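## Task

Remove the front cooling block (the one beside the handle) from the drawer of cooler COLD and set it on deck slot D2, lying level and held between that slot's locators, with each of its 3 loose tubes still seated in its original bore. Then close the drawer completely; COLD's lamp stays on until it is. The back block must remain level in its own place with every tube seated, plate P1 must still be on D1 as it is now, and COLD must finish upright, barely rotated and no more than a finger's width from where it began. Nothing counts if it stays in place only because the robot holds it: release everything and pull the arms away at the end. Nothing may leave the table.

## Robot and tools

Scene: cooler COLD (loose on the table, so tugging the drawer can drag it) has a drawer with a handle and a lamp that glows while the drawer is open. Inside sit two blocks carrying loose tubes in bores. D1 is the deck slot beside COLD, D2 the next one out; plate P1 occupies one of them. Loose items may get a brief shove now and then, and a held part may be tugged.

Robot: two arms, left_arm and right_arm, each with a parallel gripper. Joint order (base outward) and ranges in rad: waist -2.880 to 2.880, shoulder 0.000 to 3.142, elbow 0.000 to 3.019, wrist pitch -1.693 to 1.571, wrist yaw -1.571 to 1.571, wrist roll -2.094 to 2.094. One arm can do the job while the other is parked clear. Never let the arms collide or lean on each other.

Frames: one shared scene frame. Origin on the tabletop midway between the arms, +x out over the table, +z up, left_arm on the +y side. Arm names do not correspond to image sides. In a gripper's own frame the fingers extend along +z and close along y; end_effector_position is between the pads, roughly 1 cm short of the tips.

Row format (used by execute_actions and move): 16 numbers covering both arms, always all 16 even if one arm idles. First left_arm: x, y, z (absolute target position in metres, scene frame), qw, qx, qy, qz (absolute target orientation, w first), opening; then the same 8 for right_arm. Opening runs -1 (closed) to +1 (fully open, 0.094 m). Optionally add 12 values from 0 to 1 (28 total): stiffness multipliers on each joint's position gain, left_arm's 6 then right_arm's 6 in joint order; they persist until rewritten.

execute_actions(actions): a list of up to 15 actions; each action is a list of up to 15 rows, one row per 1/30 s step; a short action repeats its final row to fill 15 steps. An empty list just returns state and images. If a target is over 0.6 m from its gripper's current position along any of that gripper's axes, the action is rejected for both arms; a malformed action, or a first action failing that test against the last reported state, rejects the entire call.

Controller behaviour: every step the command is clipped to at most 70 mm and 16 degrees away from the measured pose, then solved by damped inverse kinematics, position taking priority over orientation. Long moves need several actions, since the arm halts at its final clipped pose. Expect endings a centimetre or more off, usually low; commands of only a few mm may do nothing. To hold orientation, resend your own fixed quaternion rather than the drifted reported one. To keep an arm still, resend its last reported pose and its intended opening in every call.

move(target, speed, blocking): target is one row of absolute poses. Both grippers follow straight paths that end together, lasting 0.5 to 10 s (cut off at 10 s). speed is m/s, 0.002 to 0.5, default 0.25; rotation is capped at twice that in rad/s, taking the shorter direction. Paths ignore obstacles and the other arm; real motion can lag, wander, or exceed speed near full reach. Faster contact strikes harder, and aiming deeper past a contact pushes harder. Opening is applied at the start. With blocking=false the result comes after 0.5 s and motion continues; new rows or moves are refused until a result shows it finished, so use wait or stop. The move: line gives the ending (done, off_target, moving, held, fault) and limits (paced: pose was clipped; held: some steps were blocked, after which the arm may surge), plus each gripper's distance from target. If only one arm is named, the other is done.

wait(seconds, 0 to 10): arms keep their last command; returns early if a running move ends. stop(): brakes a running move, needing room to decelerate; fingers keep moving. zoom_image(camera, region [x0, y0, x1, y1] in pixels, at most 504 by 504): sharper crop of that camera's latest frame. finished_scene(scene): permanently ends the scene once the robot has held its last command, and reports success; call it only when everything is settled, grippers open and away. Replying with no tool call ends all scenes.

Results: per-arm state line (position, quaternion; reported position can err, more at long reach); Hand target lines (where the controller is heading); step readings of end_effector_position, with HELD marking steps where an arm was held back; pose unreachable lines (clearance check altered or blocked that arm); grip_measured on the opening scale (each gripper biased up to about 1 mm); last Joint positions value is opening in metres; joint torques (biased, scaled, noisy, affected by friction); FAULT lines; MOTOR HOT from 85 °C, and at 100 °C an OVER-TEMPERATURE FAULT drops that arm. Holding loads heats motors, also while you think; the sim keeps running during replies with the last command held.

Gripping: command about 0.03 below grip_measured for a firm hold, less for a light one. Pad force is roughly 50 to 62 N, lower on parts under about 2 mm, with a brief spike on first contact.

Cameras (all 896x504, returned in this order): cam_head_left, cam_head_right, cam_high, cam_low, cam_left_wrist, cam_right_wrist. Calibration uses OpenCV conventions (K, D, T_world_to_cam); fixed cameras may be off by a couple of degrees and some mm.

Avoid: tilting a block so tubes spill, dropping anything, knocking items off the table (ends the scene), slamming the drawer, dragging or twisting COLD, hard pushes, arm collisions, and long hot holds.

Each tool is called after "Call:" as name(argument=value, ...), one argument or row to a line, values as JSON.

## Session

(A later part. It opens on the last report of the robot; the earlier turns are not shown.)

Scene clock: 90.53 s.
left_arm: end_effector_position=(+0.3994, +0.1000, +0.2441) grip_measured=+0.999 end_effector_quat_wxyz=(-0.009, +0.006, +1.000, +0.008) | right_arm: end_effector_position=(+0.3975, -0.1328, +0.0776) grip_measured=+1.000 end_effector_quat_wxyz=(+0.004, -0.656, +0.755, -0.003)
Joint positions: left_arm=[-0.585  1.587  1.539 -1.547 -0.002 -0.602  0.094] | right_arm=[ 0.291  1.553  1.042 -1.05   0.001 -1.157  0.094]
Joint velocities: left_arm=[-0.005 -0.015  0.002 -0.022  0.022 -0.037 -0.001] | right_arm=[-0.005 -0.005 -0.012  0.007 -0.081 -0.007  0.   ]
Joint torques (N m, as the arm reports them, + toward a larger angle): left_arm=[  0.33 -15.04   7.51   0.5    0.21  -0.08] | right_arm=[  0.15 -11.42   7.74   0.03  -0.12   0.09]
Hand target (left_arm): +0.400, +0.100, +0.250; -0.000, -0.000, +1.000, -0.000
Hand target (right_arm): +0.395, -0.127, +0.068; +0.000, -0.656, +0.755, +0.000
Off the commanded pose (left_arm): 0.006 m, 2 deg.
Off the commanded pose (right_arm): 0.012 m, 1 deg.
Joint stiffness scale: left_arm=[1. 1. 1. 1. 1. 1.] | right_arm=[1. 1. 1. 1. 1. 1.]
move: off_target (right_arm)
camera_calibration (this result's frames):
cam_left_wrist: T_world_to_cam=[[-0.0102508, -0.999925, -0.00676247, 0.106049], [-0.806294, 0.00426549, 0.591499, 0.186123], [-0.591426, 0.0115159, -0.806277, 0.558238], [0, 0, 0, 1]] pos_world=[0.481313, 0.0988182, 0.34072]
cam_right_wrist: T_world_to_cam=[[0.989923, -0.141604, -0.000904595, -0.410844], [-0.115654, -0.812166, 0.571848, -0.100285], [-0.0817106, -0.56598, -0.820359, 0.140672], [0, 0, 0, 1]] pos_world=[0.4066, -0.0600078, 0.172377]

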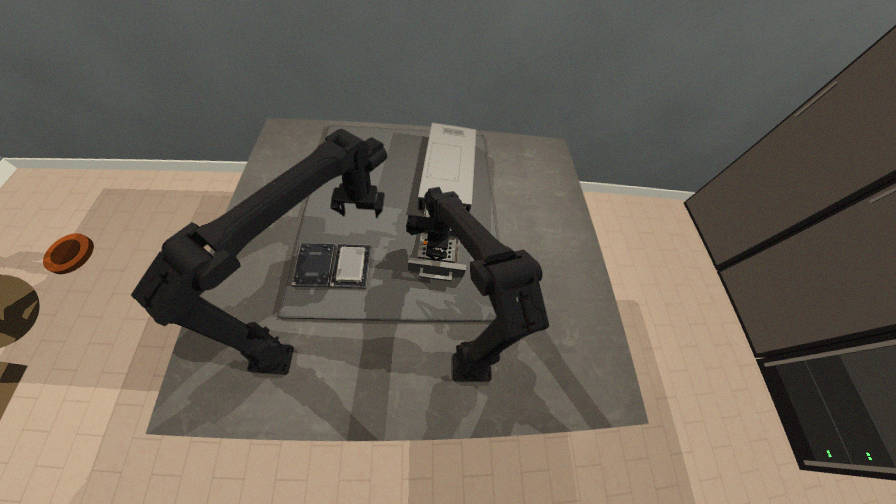

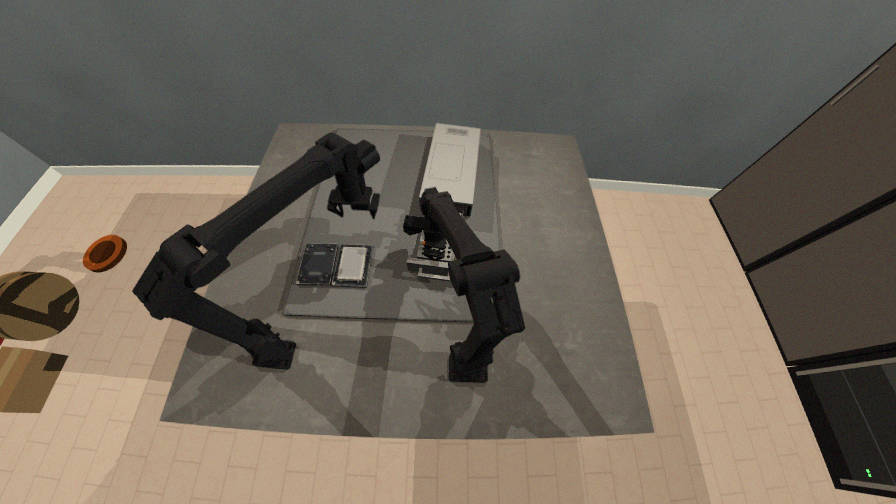

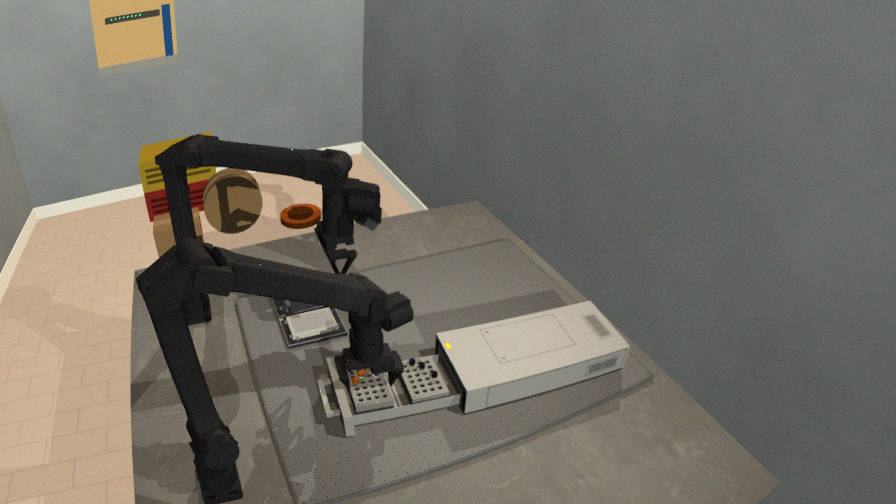

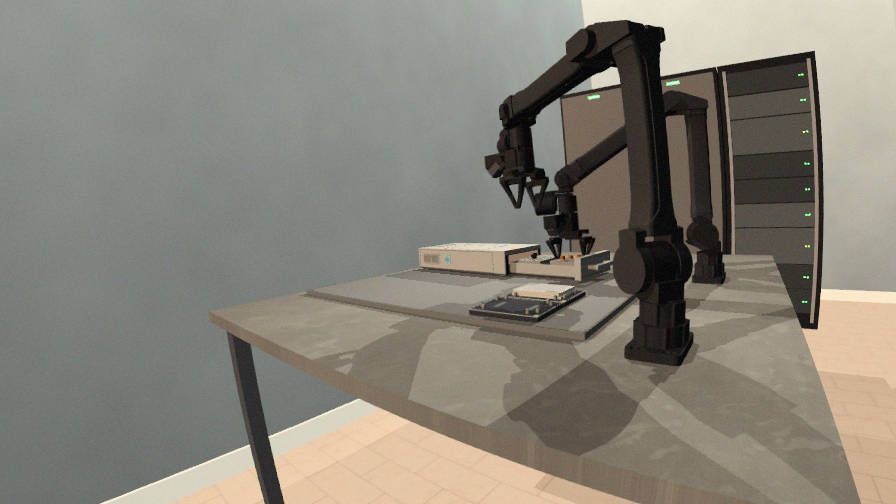

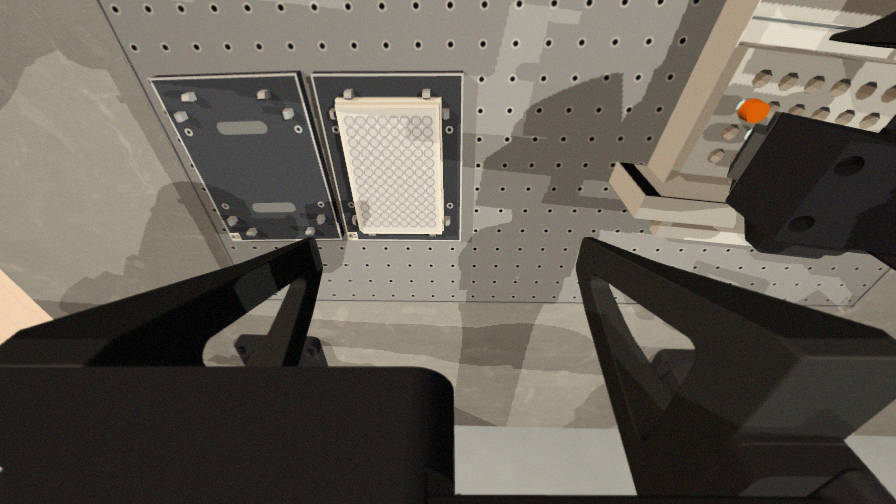

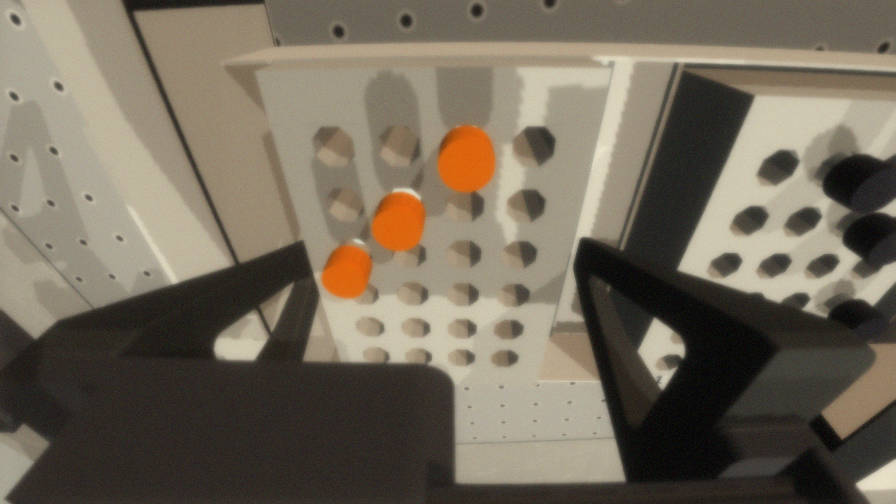

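Call:
move(
  target=[0.40,0.10,0.25,0,0,1,0,1,0.394,-0.127,0.058,0,-0.656,0.755,0,1],
  speed=0.03,
)

Call:
move(
  target=[0.40,0.10,0.25,0,0,1,0,1,0.394,-0.127,0.058,0,-0.656,0.755,0,0.6],
  speed=0.03,
)

Call:
move(
  target=[0.40,0.10,0.25,0,0,1,0,1,0.40,-0.127,0.19,0,-0.656,0.755,0,0.6],
  speed=0.08,
)

Scene clock: 94.63 s.
left_arm: end_effector_position=(+0.3994, +0.1000, +0.2441) grip_measured=+0.999 end_effector_quat_wxyz=(-0.009, +0.006, +1.000, +0.008) | right_arm: end_effector_position=(+0.3975, -0.1329, +0.0672) grip_measured=+1.000 end_effector_quat_wxyz=(+0.004, -0.656, +0.755, -0.003)
Joint positions: left_arm=[-0.585  1.587  1.539 -1.547 -0.002 -0.602  0.094] | right_arm=[ 0.291  1.568  1.028 -1.022  0.001 -1.157  0.094]
Joint velocities: left_arm=[ 0.005  0.005 -0.017 -0.002  0.007  0.007 -0.001] | right_arm=[-0.015  0.005 -0.002  0.007  0.066  0.066  0.   ]
Joint torques (N m, as the arm reports them, + toward a larger angle): left_arm=[  0.37 -15.08   7.5    0.5    0.21  -0.08] | right_arm=[  0.17 -11.57   7.6    0.    -0.11   0.09]
Hand target (left_arm): +0.400, +0.100, +0.250; -0.000, -0.000, +1.000, -0.000
Hand target (right_arm): +0.394, -0.127, +0.058; -0.000, -0.656, +0.755, +0.000
Off the commanded pose (left_arm): 0.006 m, 2 deg.
Off the commanded pose (right_arm): 0.011 m, 1 deg.
Joint stiffness scale: left_arm=[1. 1. 1. 1. 1. 1.] | right_arm=[1. 1. 1. 1. 1. 1.]
move: off_target (right_arm)
camera_calibration (this result's frames):
cam_left_wrist: T_world_to_cam=[[-0.0102508, -0.999925, -0.00676247, 0.106049], [-0.806294, 0.00426549, 0.591499, 0.186123], [-0.591426, 0.0115159, -0.806277, 0.558238], [0, 0, 0, 1]] pos_world=[0.481313, 0.0988182, 0.34072]
cam_right_wrist: T_world_to_cam=[[0.989923, -0.141604, -0.00125367, -0.410759], [-0.115444, -0.812108, 0.571974, -0.0944578], [-0.082012, -0.566065, -0.820271, 0.13224], [0, 0, 0, 1]] pos_world=[0.40656, -0.0600189, 0.161985]

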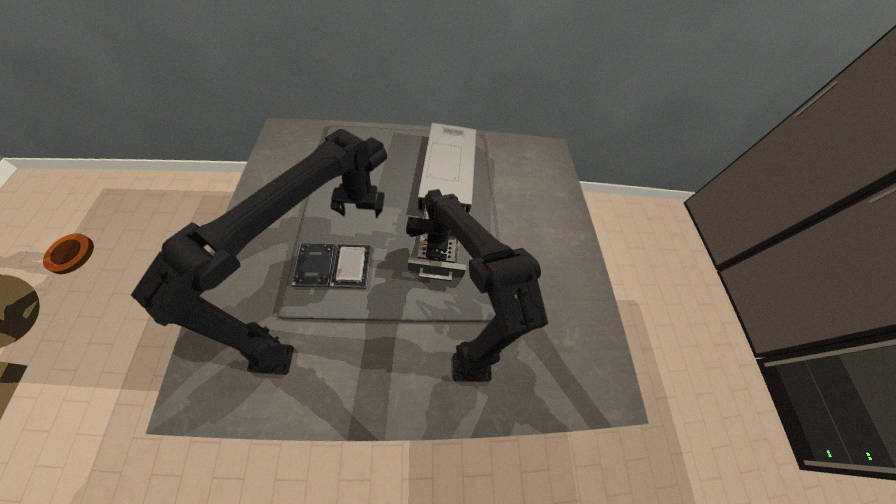

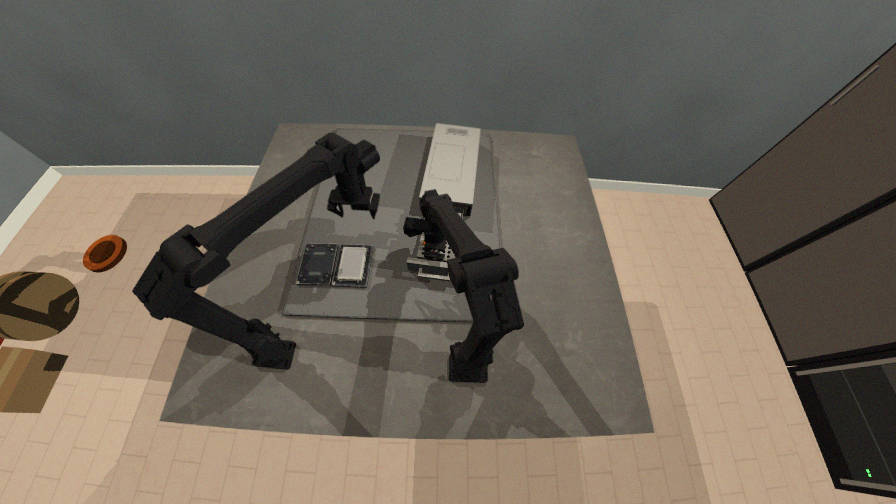

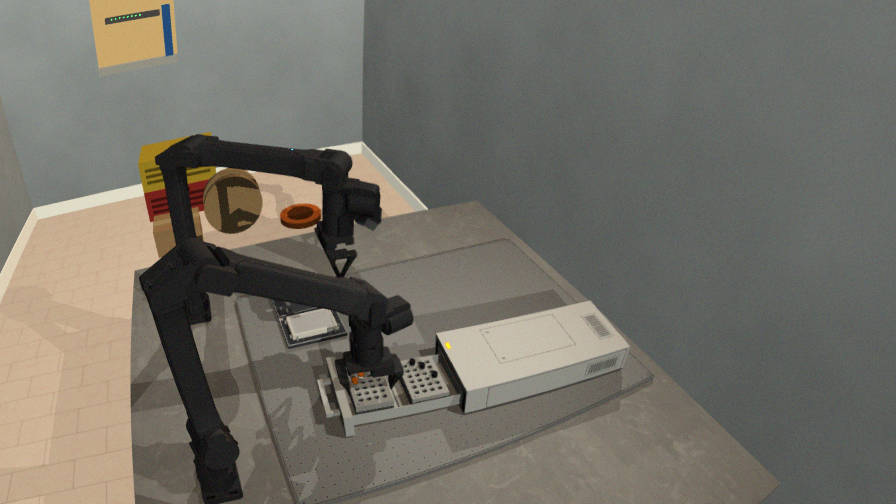

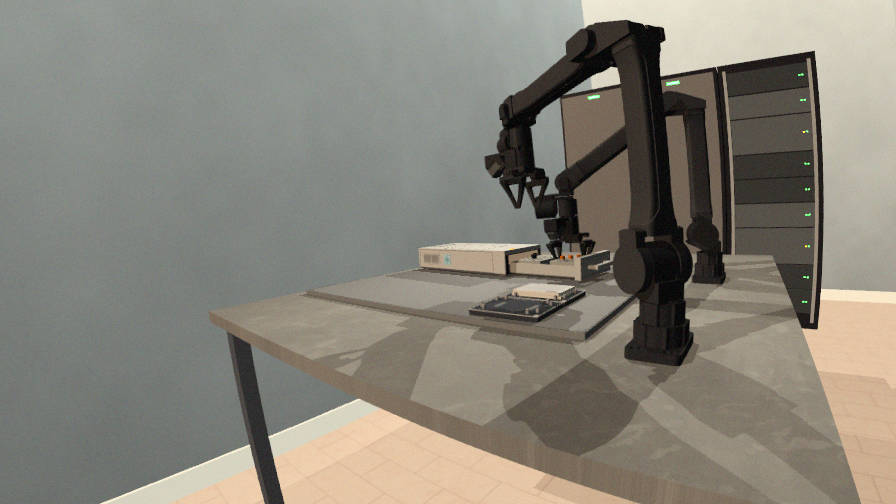

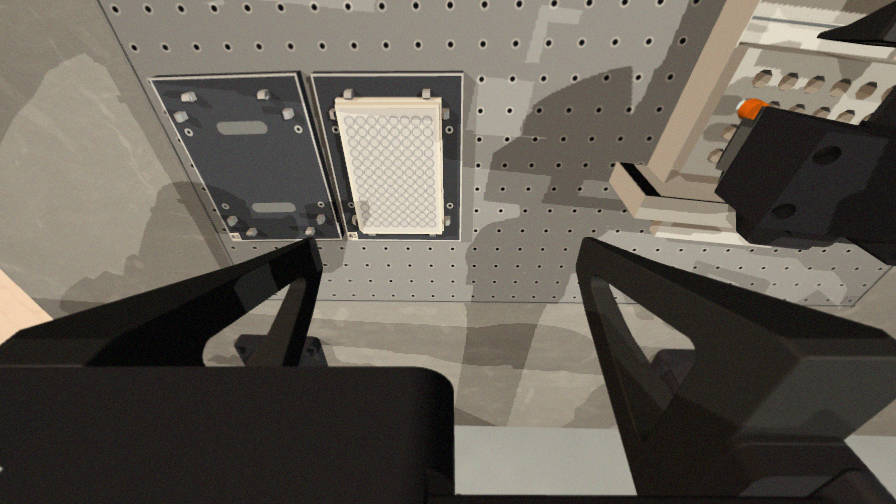

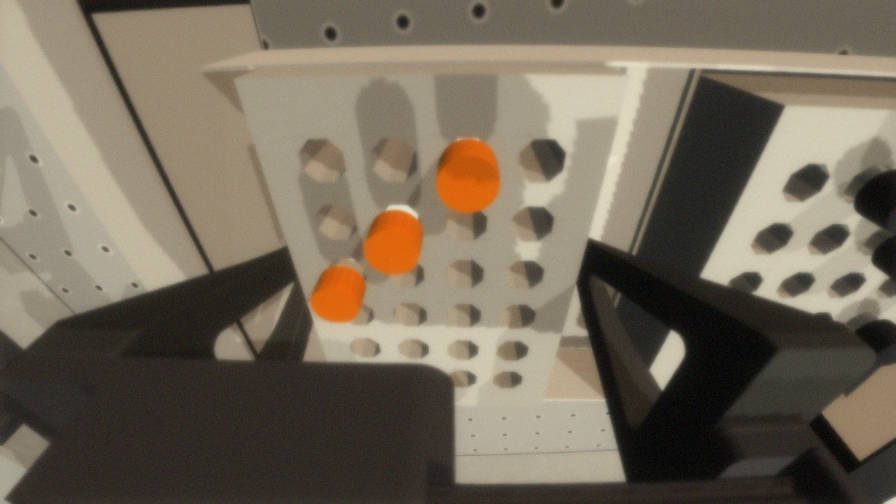

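Scene clock: 95.33 s.
left_arm: end_effector_position=(+0.3994, +0.1000, +0.2441) grip_measured=+0.999 end_effector_quat_wxyz=(-0.009, +0.006, +1.000, +0.008) | right_arm: end_effector_position=(+0.3960, -0.1327, +0.0670) grip_measured=+0.813 end_effector_quat_wxyz=(+0.003, -0.656, +0.755, -0.001)
Joint positions: left_arm=[-0.585  1.587  1.539 -1.547 -0.002 -0.602  0.094] | right_arm=[ 0.292  1.566  1.026 -1.024 -0.001 -1.157  0.085]
Joint velocities: left_arm=[ 0.005  0.005 -0.007  0.012  0.007 -0.022 -0.   ] | right_arm=[-0.005 -0.005 -0.007 -0.017 -0.022 -0.022 -0.001]
Joint torques (N m, as the arm reports them, + toward a larger angle): left_arm=[  0.32 -15.02   7.5    0.51   0.21  -0.08] | right_arm=[  0.18 -11.54   7.66   0.1   -0.03   0.09]
Hand target (left_arm): +0.400, +0.100, +0.250; -0.000, -0.000, +1.000, -0.000
Hand target (right_arm): +0.394, -0.127, +0.058; +0.000, -0.656, +0.755, +0.000
Off the commanded pose (left_arm): 0.006 m, 2 deg.
Off the commanded pose (right_arm): 0.011 m, 0 deg.
Joint stiffness scale: left_arm=[1. 1. 1. 1. 1. 1.] | right_arm=[1. 1. 1. 1. 1. 1.]
move: off_target (right_arm)
camera_calibration (this result's frames):
cam_left_wrist: T_world_to_cam=[[-0.0102508, -0.999925, -0.00676247, 0.106049], [-0.806294, 0.00426549, 0.591499, 0.186123], [-0.591426, 0.0115159, -0.806277, 0.558238], [0, 0, 0, 1]] pos_world=[0.481313, 0.0988182, 0.34072]
cam_right_wrist: T_world_to_cam=[[0.98986, -0.14196, -0.00497187, -0.409089], [-0.113706, -0.812858, 0.571255, -0.0951207], [-0.0851366, -0.564897, -0.820758, 0.133498], [0, 0, 0, 1]] pos_world=[0.40549, -0.0599813, 0.161873]

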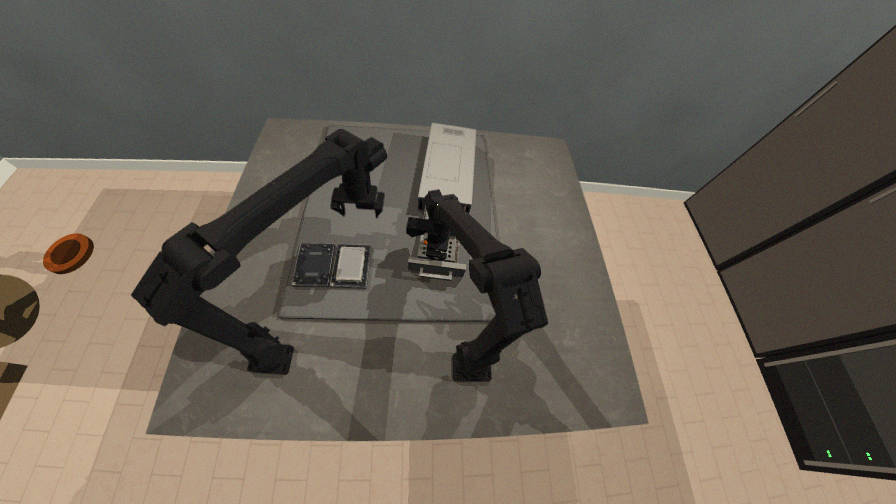

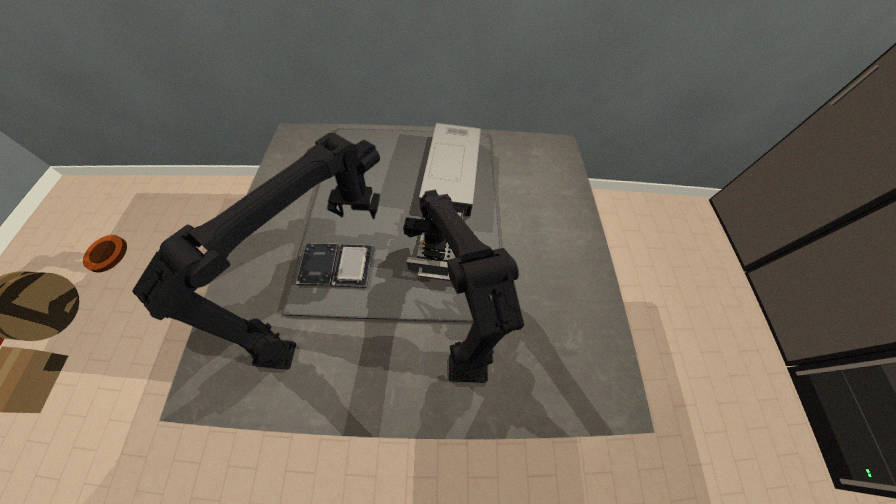

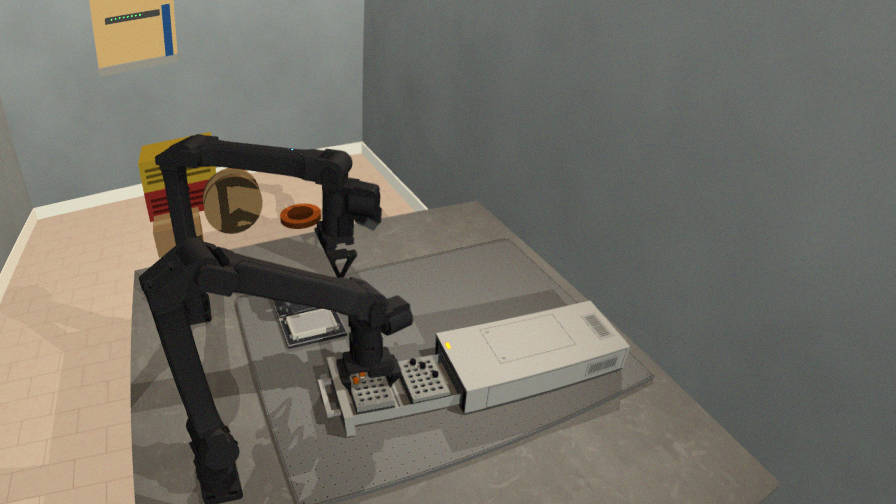

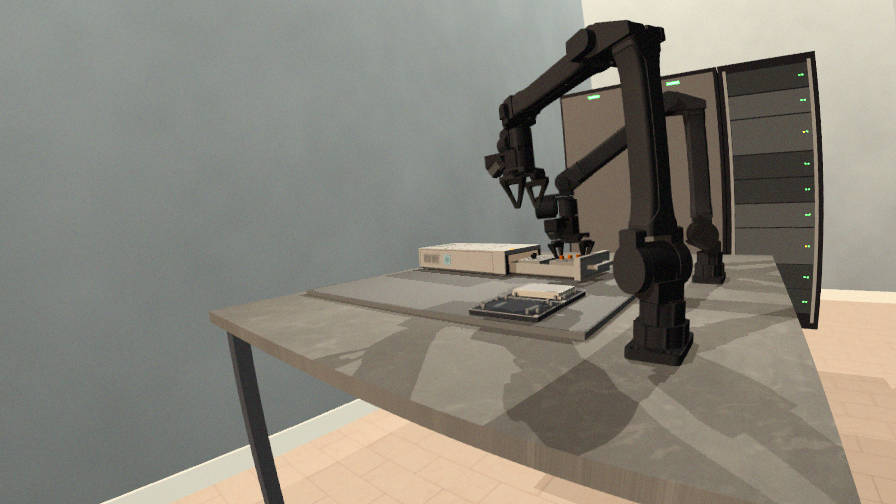

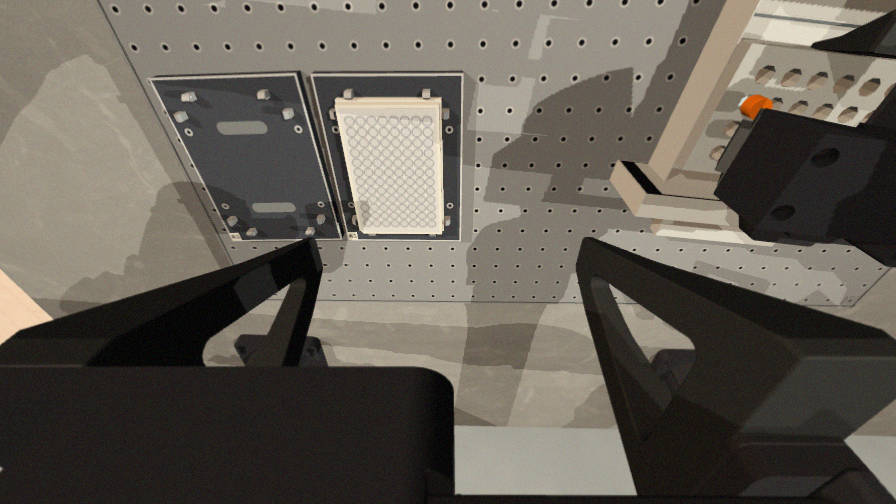

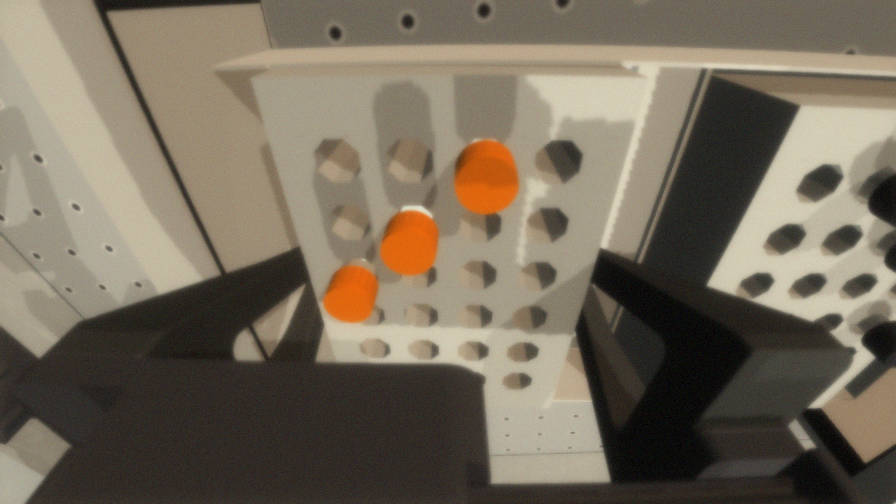

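Scene clock: 97.30 s.
left_arm: end_effector_position=(+0.3994, +0.1000, +0.2441) grip_measured=+0.999 end_effector_quat_wxyz=(-0.009, +0.006, +1.000, +0.008) | right_arm: end_effector_position=(+0.3721, -0.1398, +0.1434) grip_measured=+0.813 end_effector_quat_wxyz=(-0.047, -0.656, +0.753, +0.021)
Joint positions: left_arm=[-0.585  1.587  1.539 -1.547 -0.002 -0.602  0.094] | right_arm=[ 0.292  1.484  1.149 -1.339  0.001 -1.159  0.085]
Joint velocities: left_arm=[ 0.005 -0.005 -0.017  0.002 -0.066 -0.11   0.   ] | right_arm=[-0.005 -0.005  0.017 -0.012  0.022  0.022 -0.001]
Joint torques (N m, as the arm reports them, + toward a larger angle): left_arm=[  0.34 -15.04   7.51   0.5    0.21  -0.08] | right_arm=[ -0.14 -16.31  16.46  -1.52  -0.15   0.05]
Hand target (left_arm): +0.400, +0.100, +0.250; -0.000, -0.000, +1.000, -0.000
Hand target (right_arm): +0.393, -0.129, +0.190; +0.001, -0.656, +0.755, +0.001
Off the commanded pose (left_arm): 0.006 m, 2 deg.
Off the commanded pose (right_arm): 0.056 m, 6 deg.
Joint stiffness scale: left_arm=[1. 1. 1. 1. 1. 1.] | right_arm=[1. 1. 1. 1. 1. 1.]
move: off_target (right_arm)
camera_calibration (this result's frames):
cam_left_wrist: T_world_to_cam=[[-0.0102508, -0.999925, -0.00676247, 0.106049], [-0.806294, 0.00426549, 0.591499, 0.186123], [-0.591426, 0.0115159, -0.806277, 0.558238], [0, 0, 0, 1]] pos_world=[0.481313, 0.0988182, 0.34072]
cam_right_wrist: T_world_to_cam=[[0.984531, -0.14094, -0.104088, -0.369706], [-0.049737, -0.794455, 0.605283, -0.173352], [-0.168002, -0.590743, -0.789176, 0.212804], [0, 0, 0, 1]] pos_world=[0.391117, -0.0641145, 0.234385]

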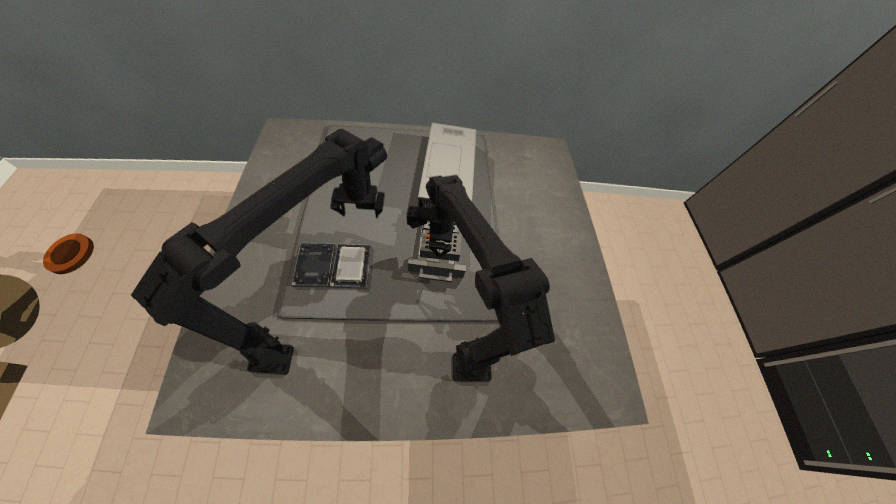

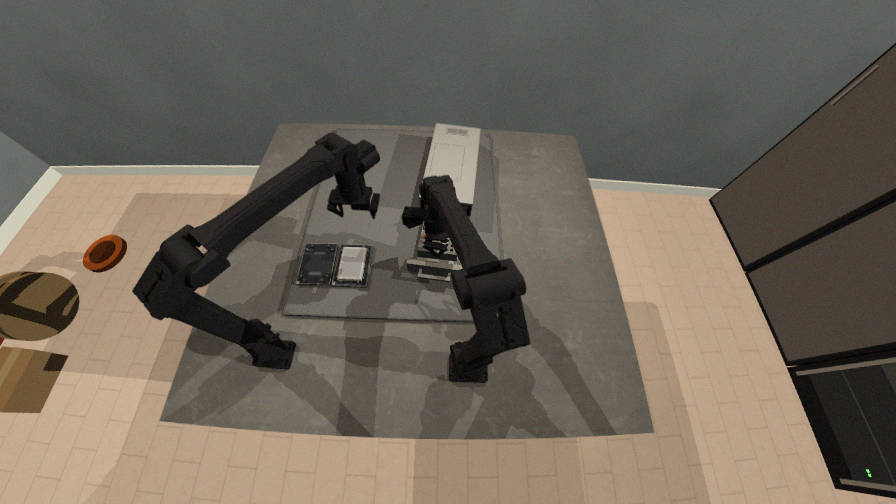

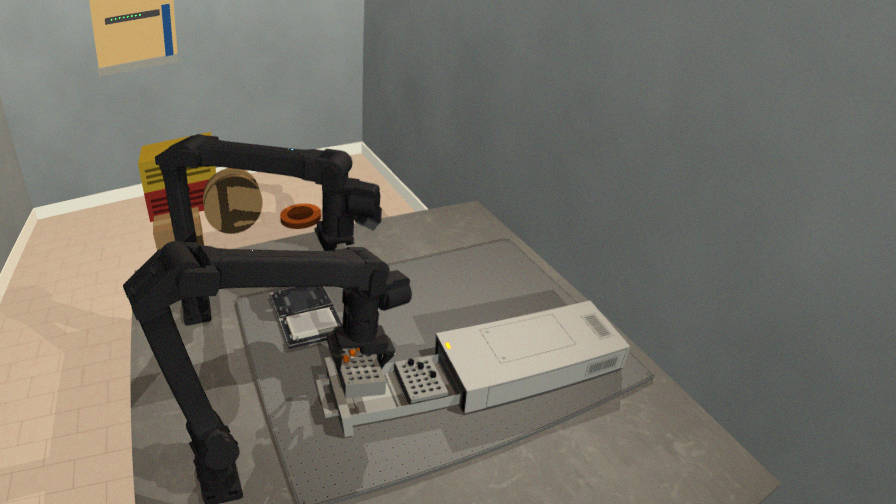

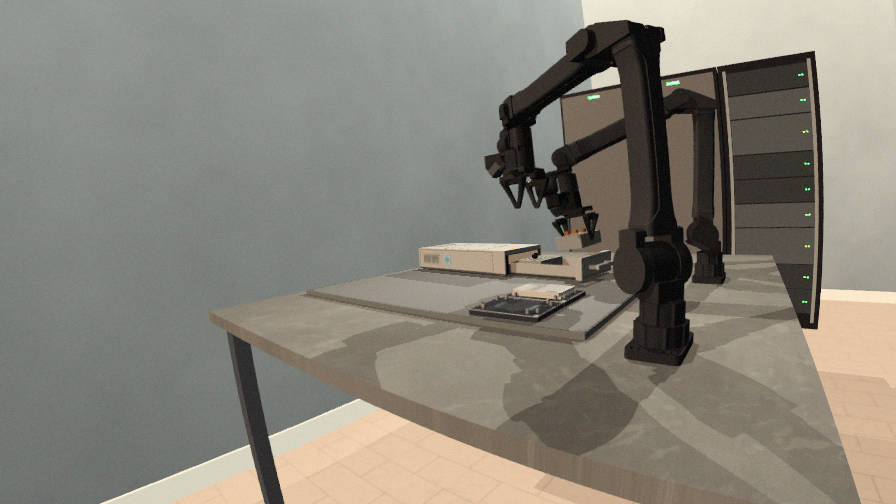

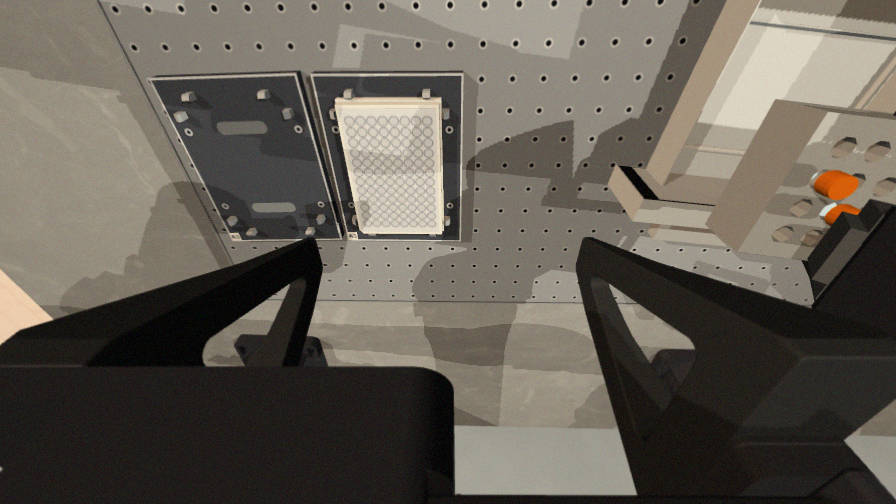

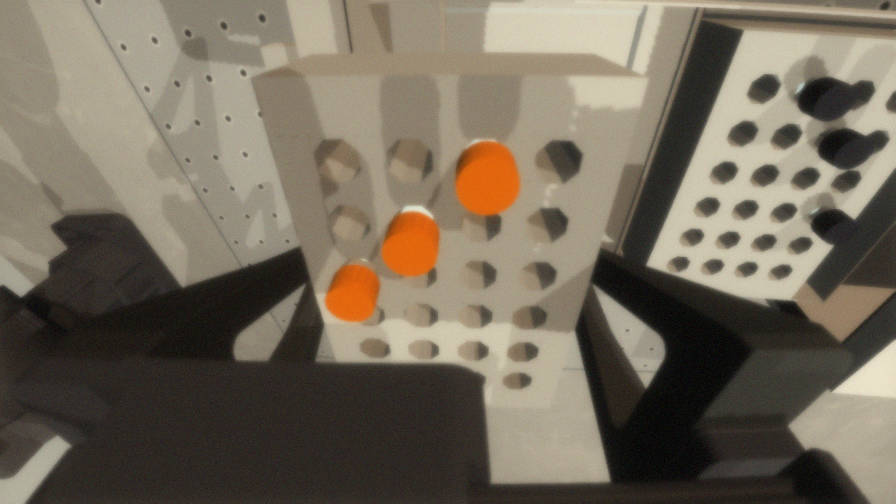

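Call:
move(
  target=[0.40,0.14,0.25,0,0,1,0,1, 0.30,-0.02,0.19,0,0,1,0,0.6],
  speed=0.1,
)

Scene clock: 110.83 s.
left_arm: end_effector_position=(+0.3953, +0.1361, +0.2448) grip_measured=+0.999 end_effector_quat_wxyz=(-0.013, +0.002, +1.000, +0.009) | right_arm: end_effector_position=(+0.2972, -0.0273, +0.1609) grip_measured=+0.813 end_effector_quat_wxyz=(-0.028, -0.001, +1.000, -0.010)
Joint positions: left_arm=[-0.524  1.531  1.475 -1.547 -0.002 -0.55   0.094] | right_arm=[ 0.636  1.391  1.102 -1.339 -0.015  0.615  0.085]
Joint velocities: left_arm=[ 0.015 -0.015 -0.002  0.007 -0.11   0.007  0.001] | right_arm=[ 0.015 -0.005  0.007 -0.017  0.037  0.051 -0.001]
Joint torques (N m, as the arm reports them, + toward a larger angle): left_arm=[  1.35 -13.95   7.48   0.84   0.14   0.15] | right_arm=[  0.25 -15.33  12.24  -1.2    0.16   0.13]
Hand target (left_arm): +0.401, +0.140, +0.250; +0.000, -0.000, +1.000, +0.001
Hand target (right_arm): +0.298, -0.020, +0.190; -0.002, +0.000, +1.000, +0.006
Off the commanded pose (left_arm): 0.008 m, 2 deg.
Off the commanded pose (right_arm): 0.030 m, 3 deg.
Joint stiffness scale: left_arm=[1. 1. 1. 1. 1. 1.] | right_arm=[1. 1. 1. 1. 1. 1.]
move: off_target (right_arm)
camera_calibration (this result's frames):
cam_left_wrist: T_world_to_cam=[[-0.00151806, -0.999951, -0.00979977, 0.13941], [-0.801985, -0.00463643, 0.597327, 0.180364], [-0.597343, 0.00876605, -0.801938, 0.557638], [0, 0, 0, 1]] pos_world=[0.477962, 0.135351, 0.340821]
cam_right_wrist: T_world_to_cam=[[0.000415919, -0.999946, 0.0103984, -0.0276964], [-0.785905, 0.00610296, 0.618318, 0.140276], [-0.618348, -0.00842931, -0.785859, 0.429683], [0, 0, 0, 1]] pos_world=[0.375949, -0.0249291, 0.251223]

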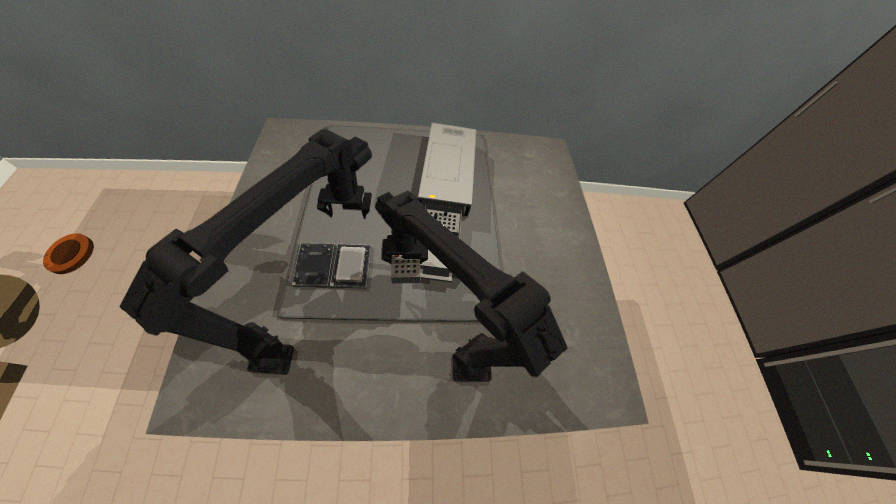

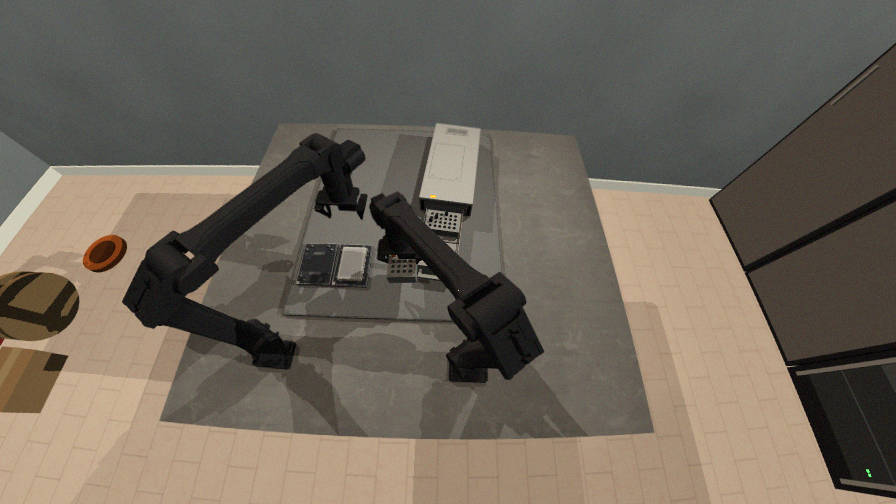

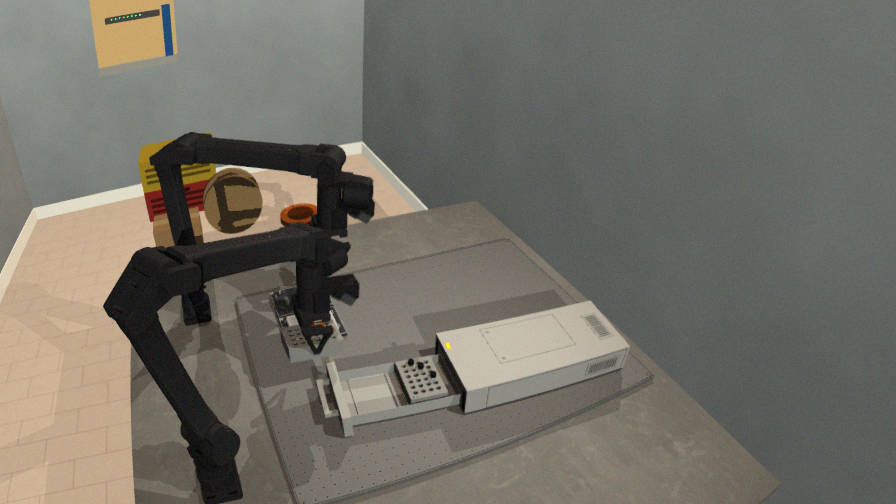

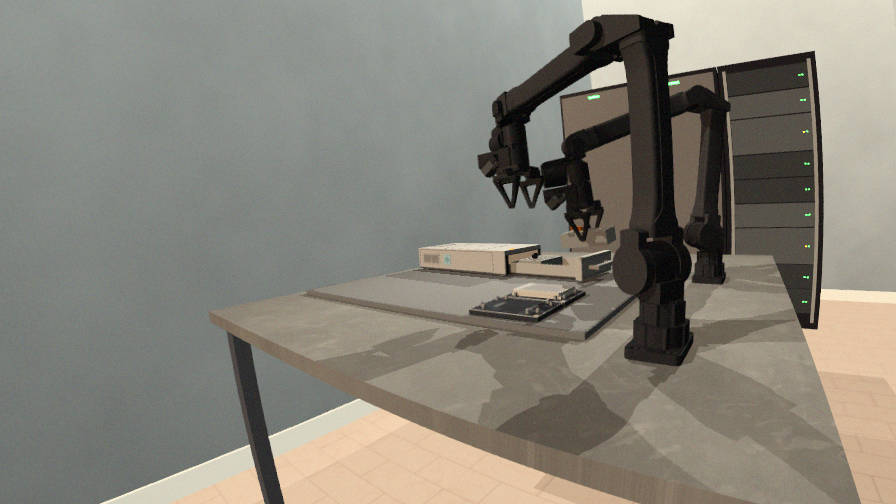

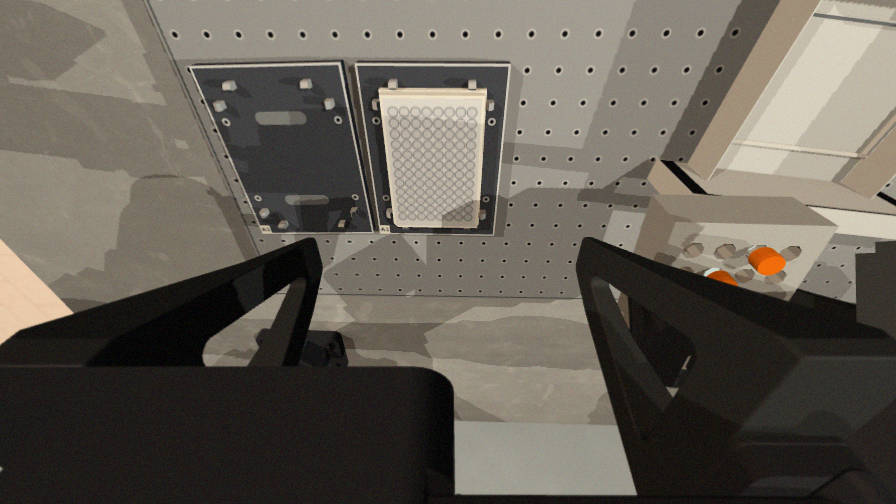

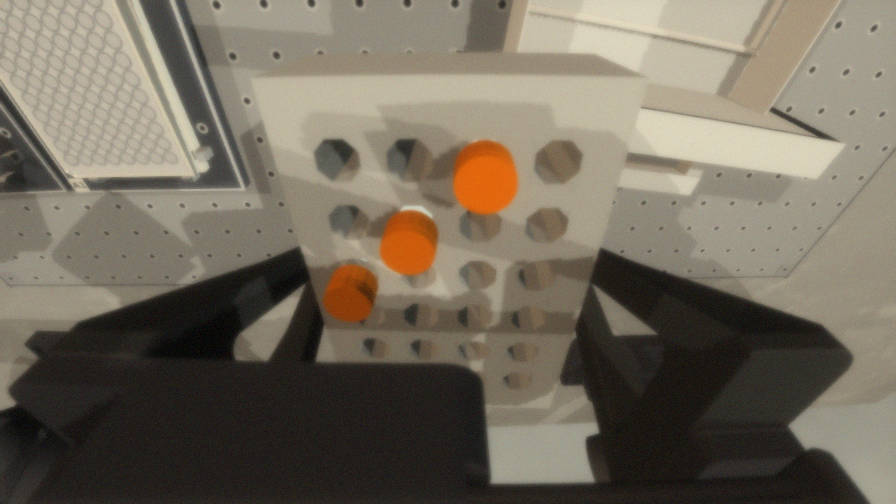

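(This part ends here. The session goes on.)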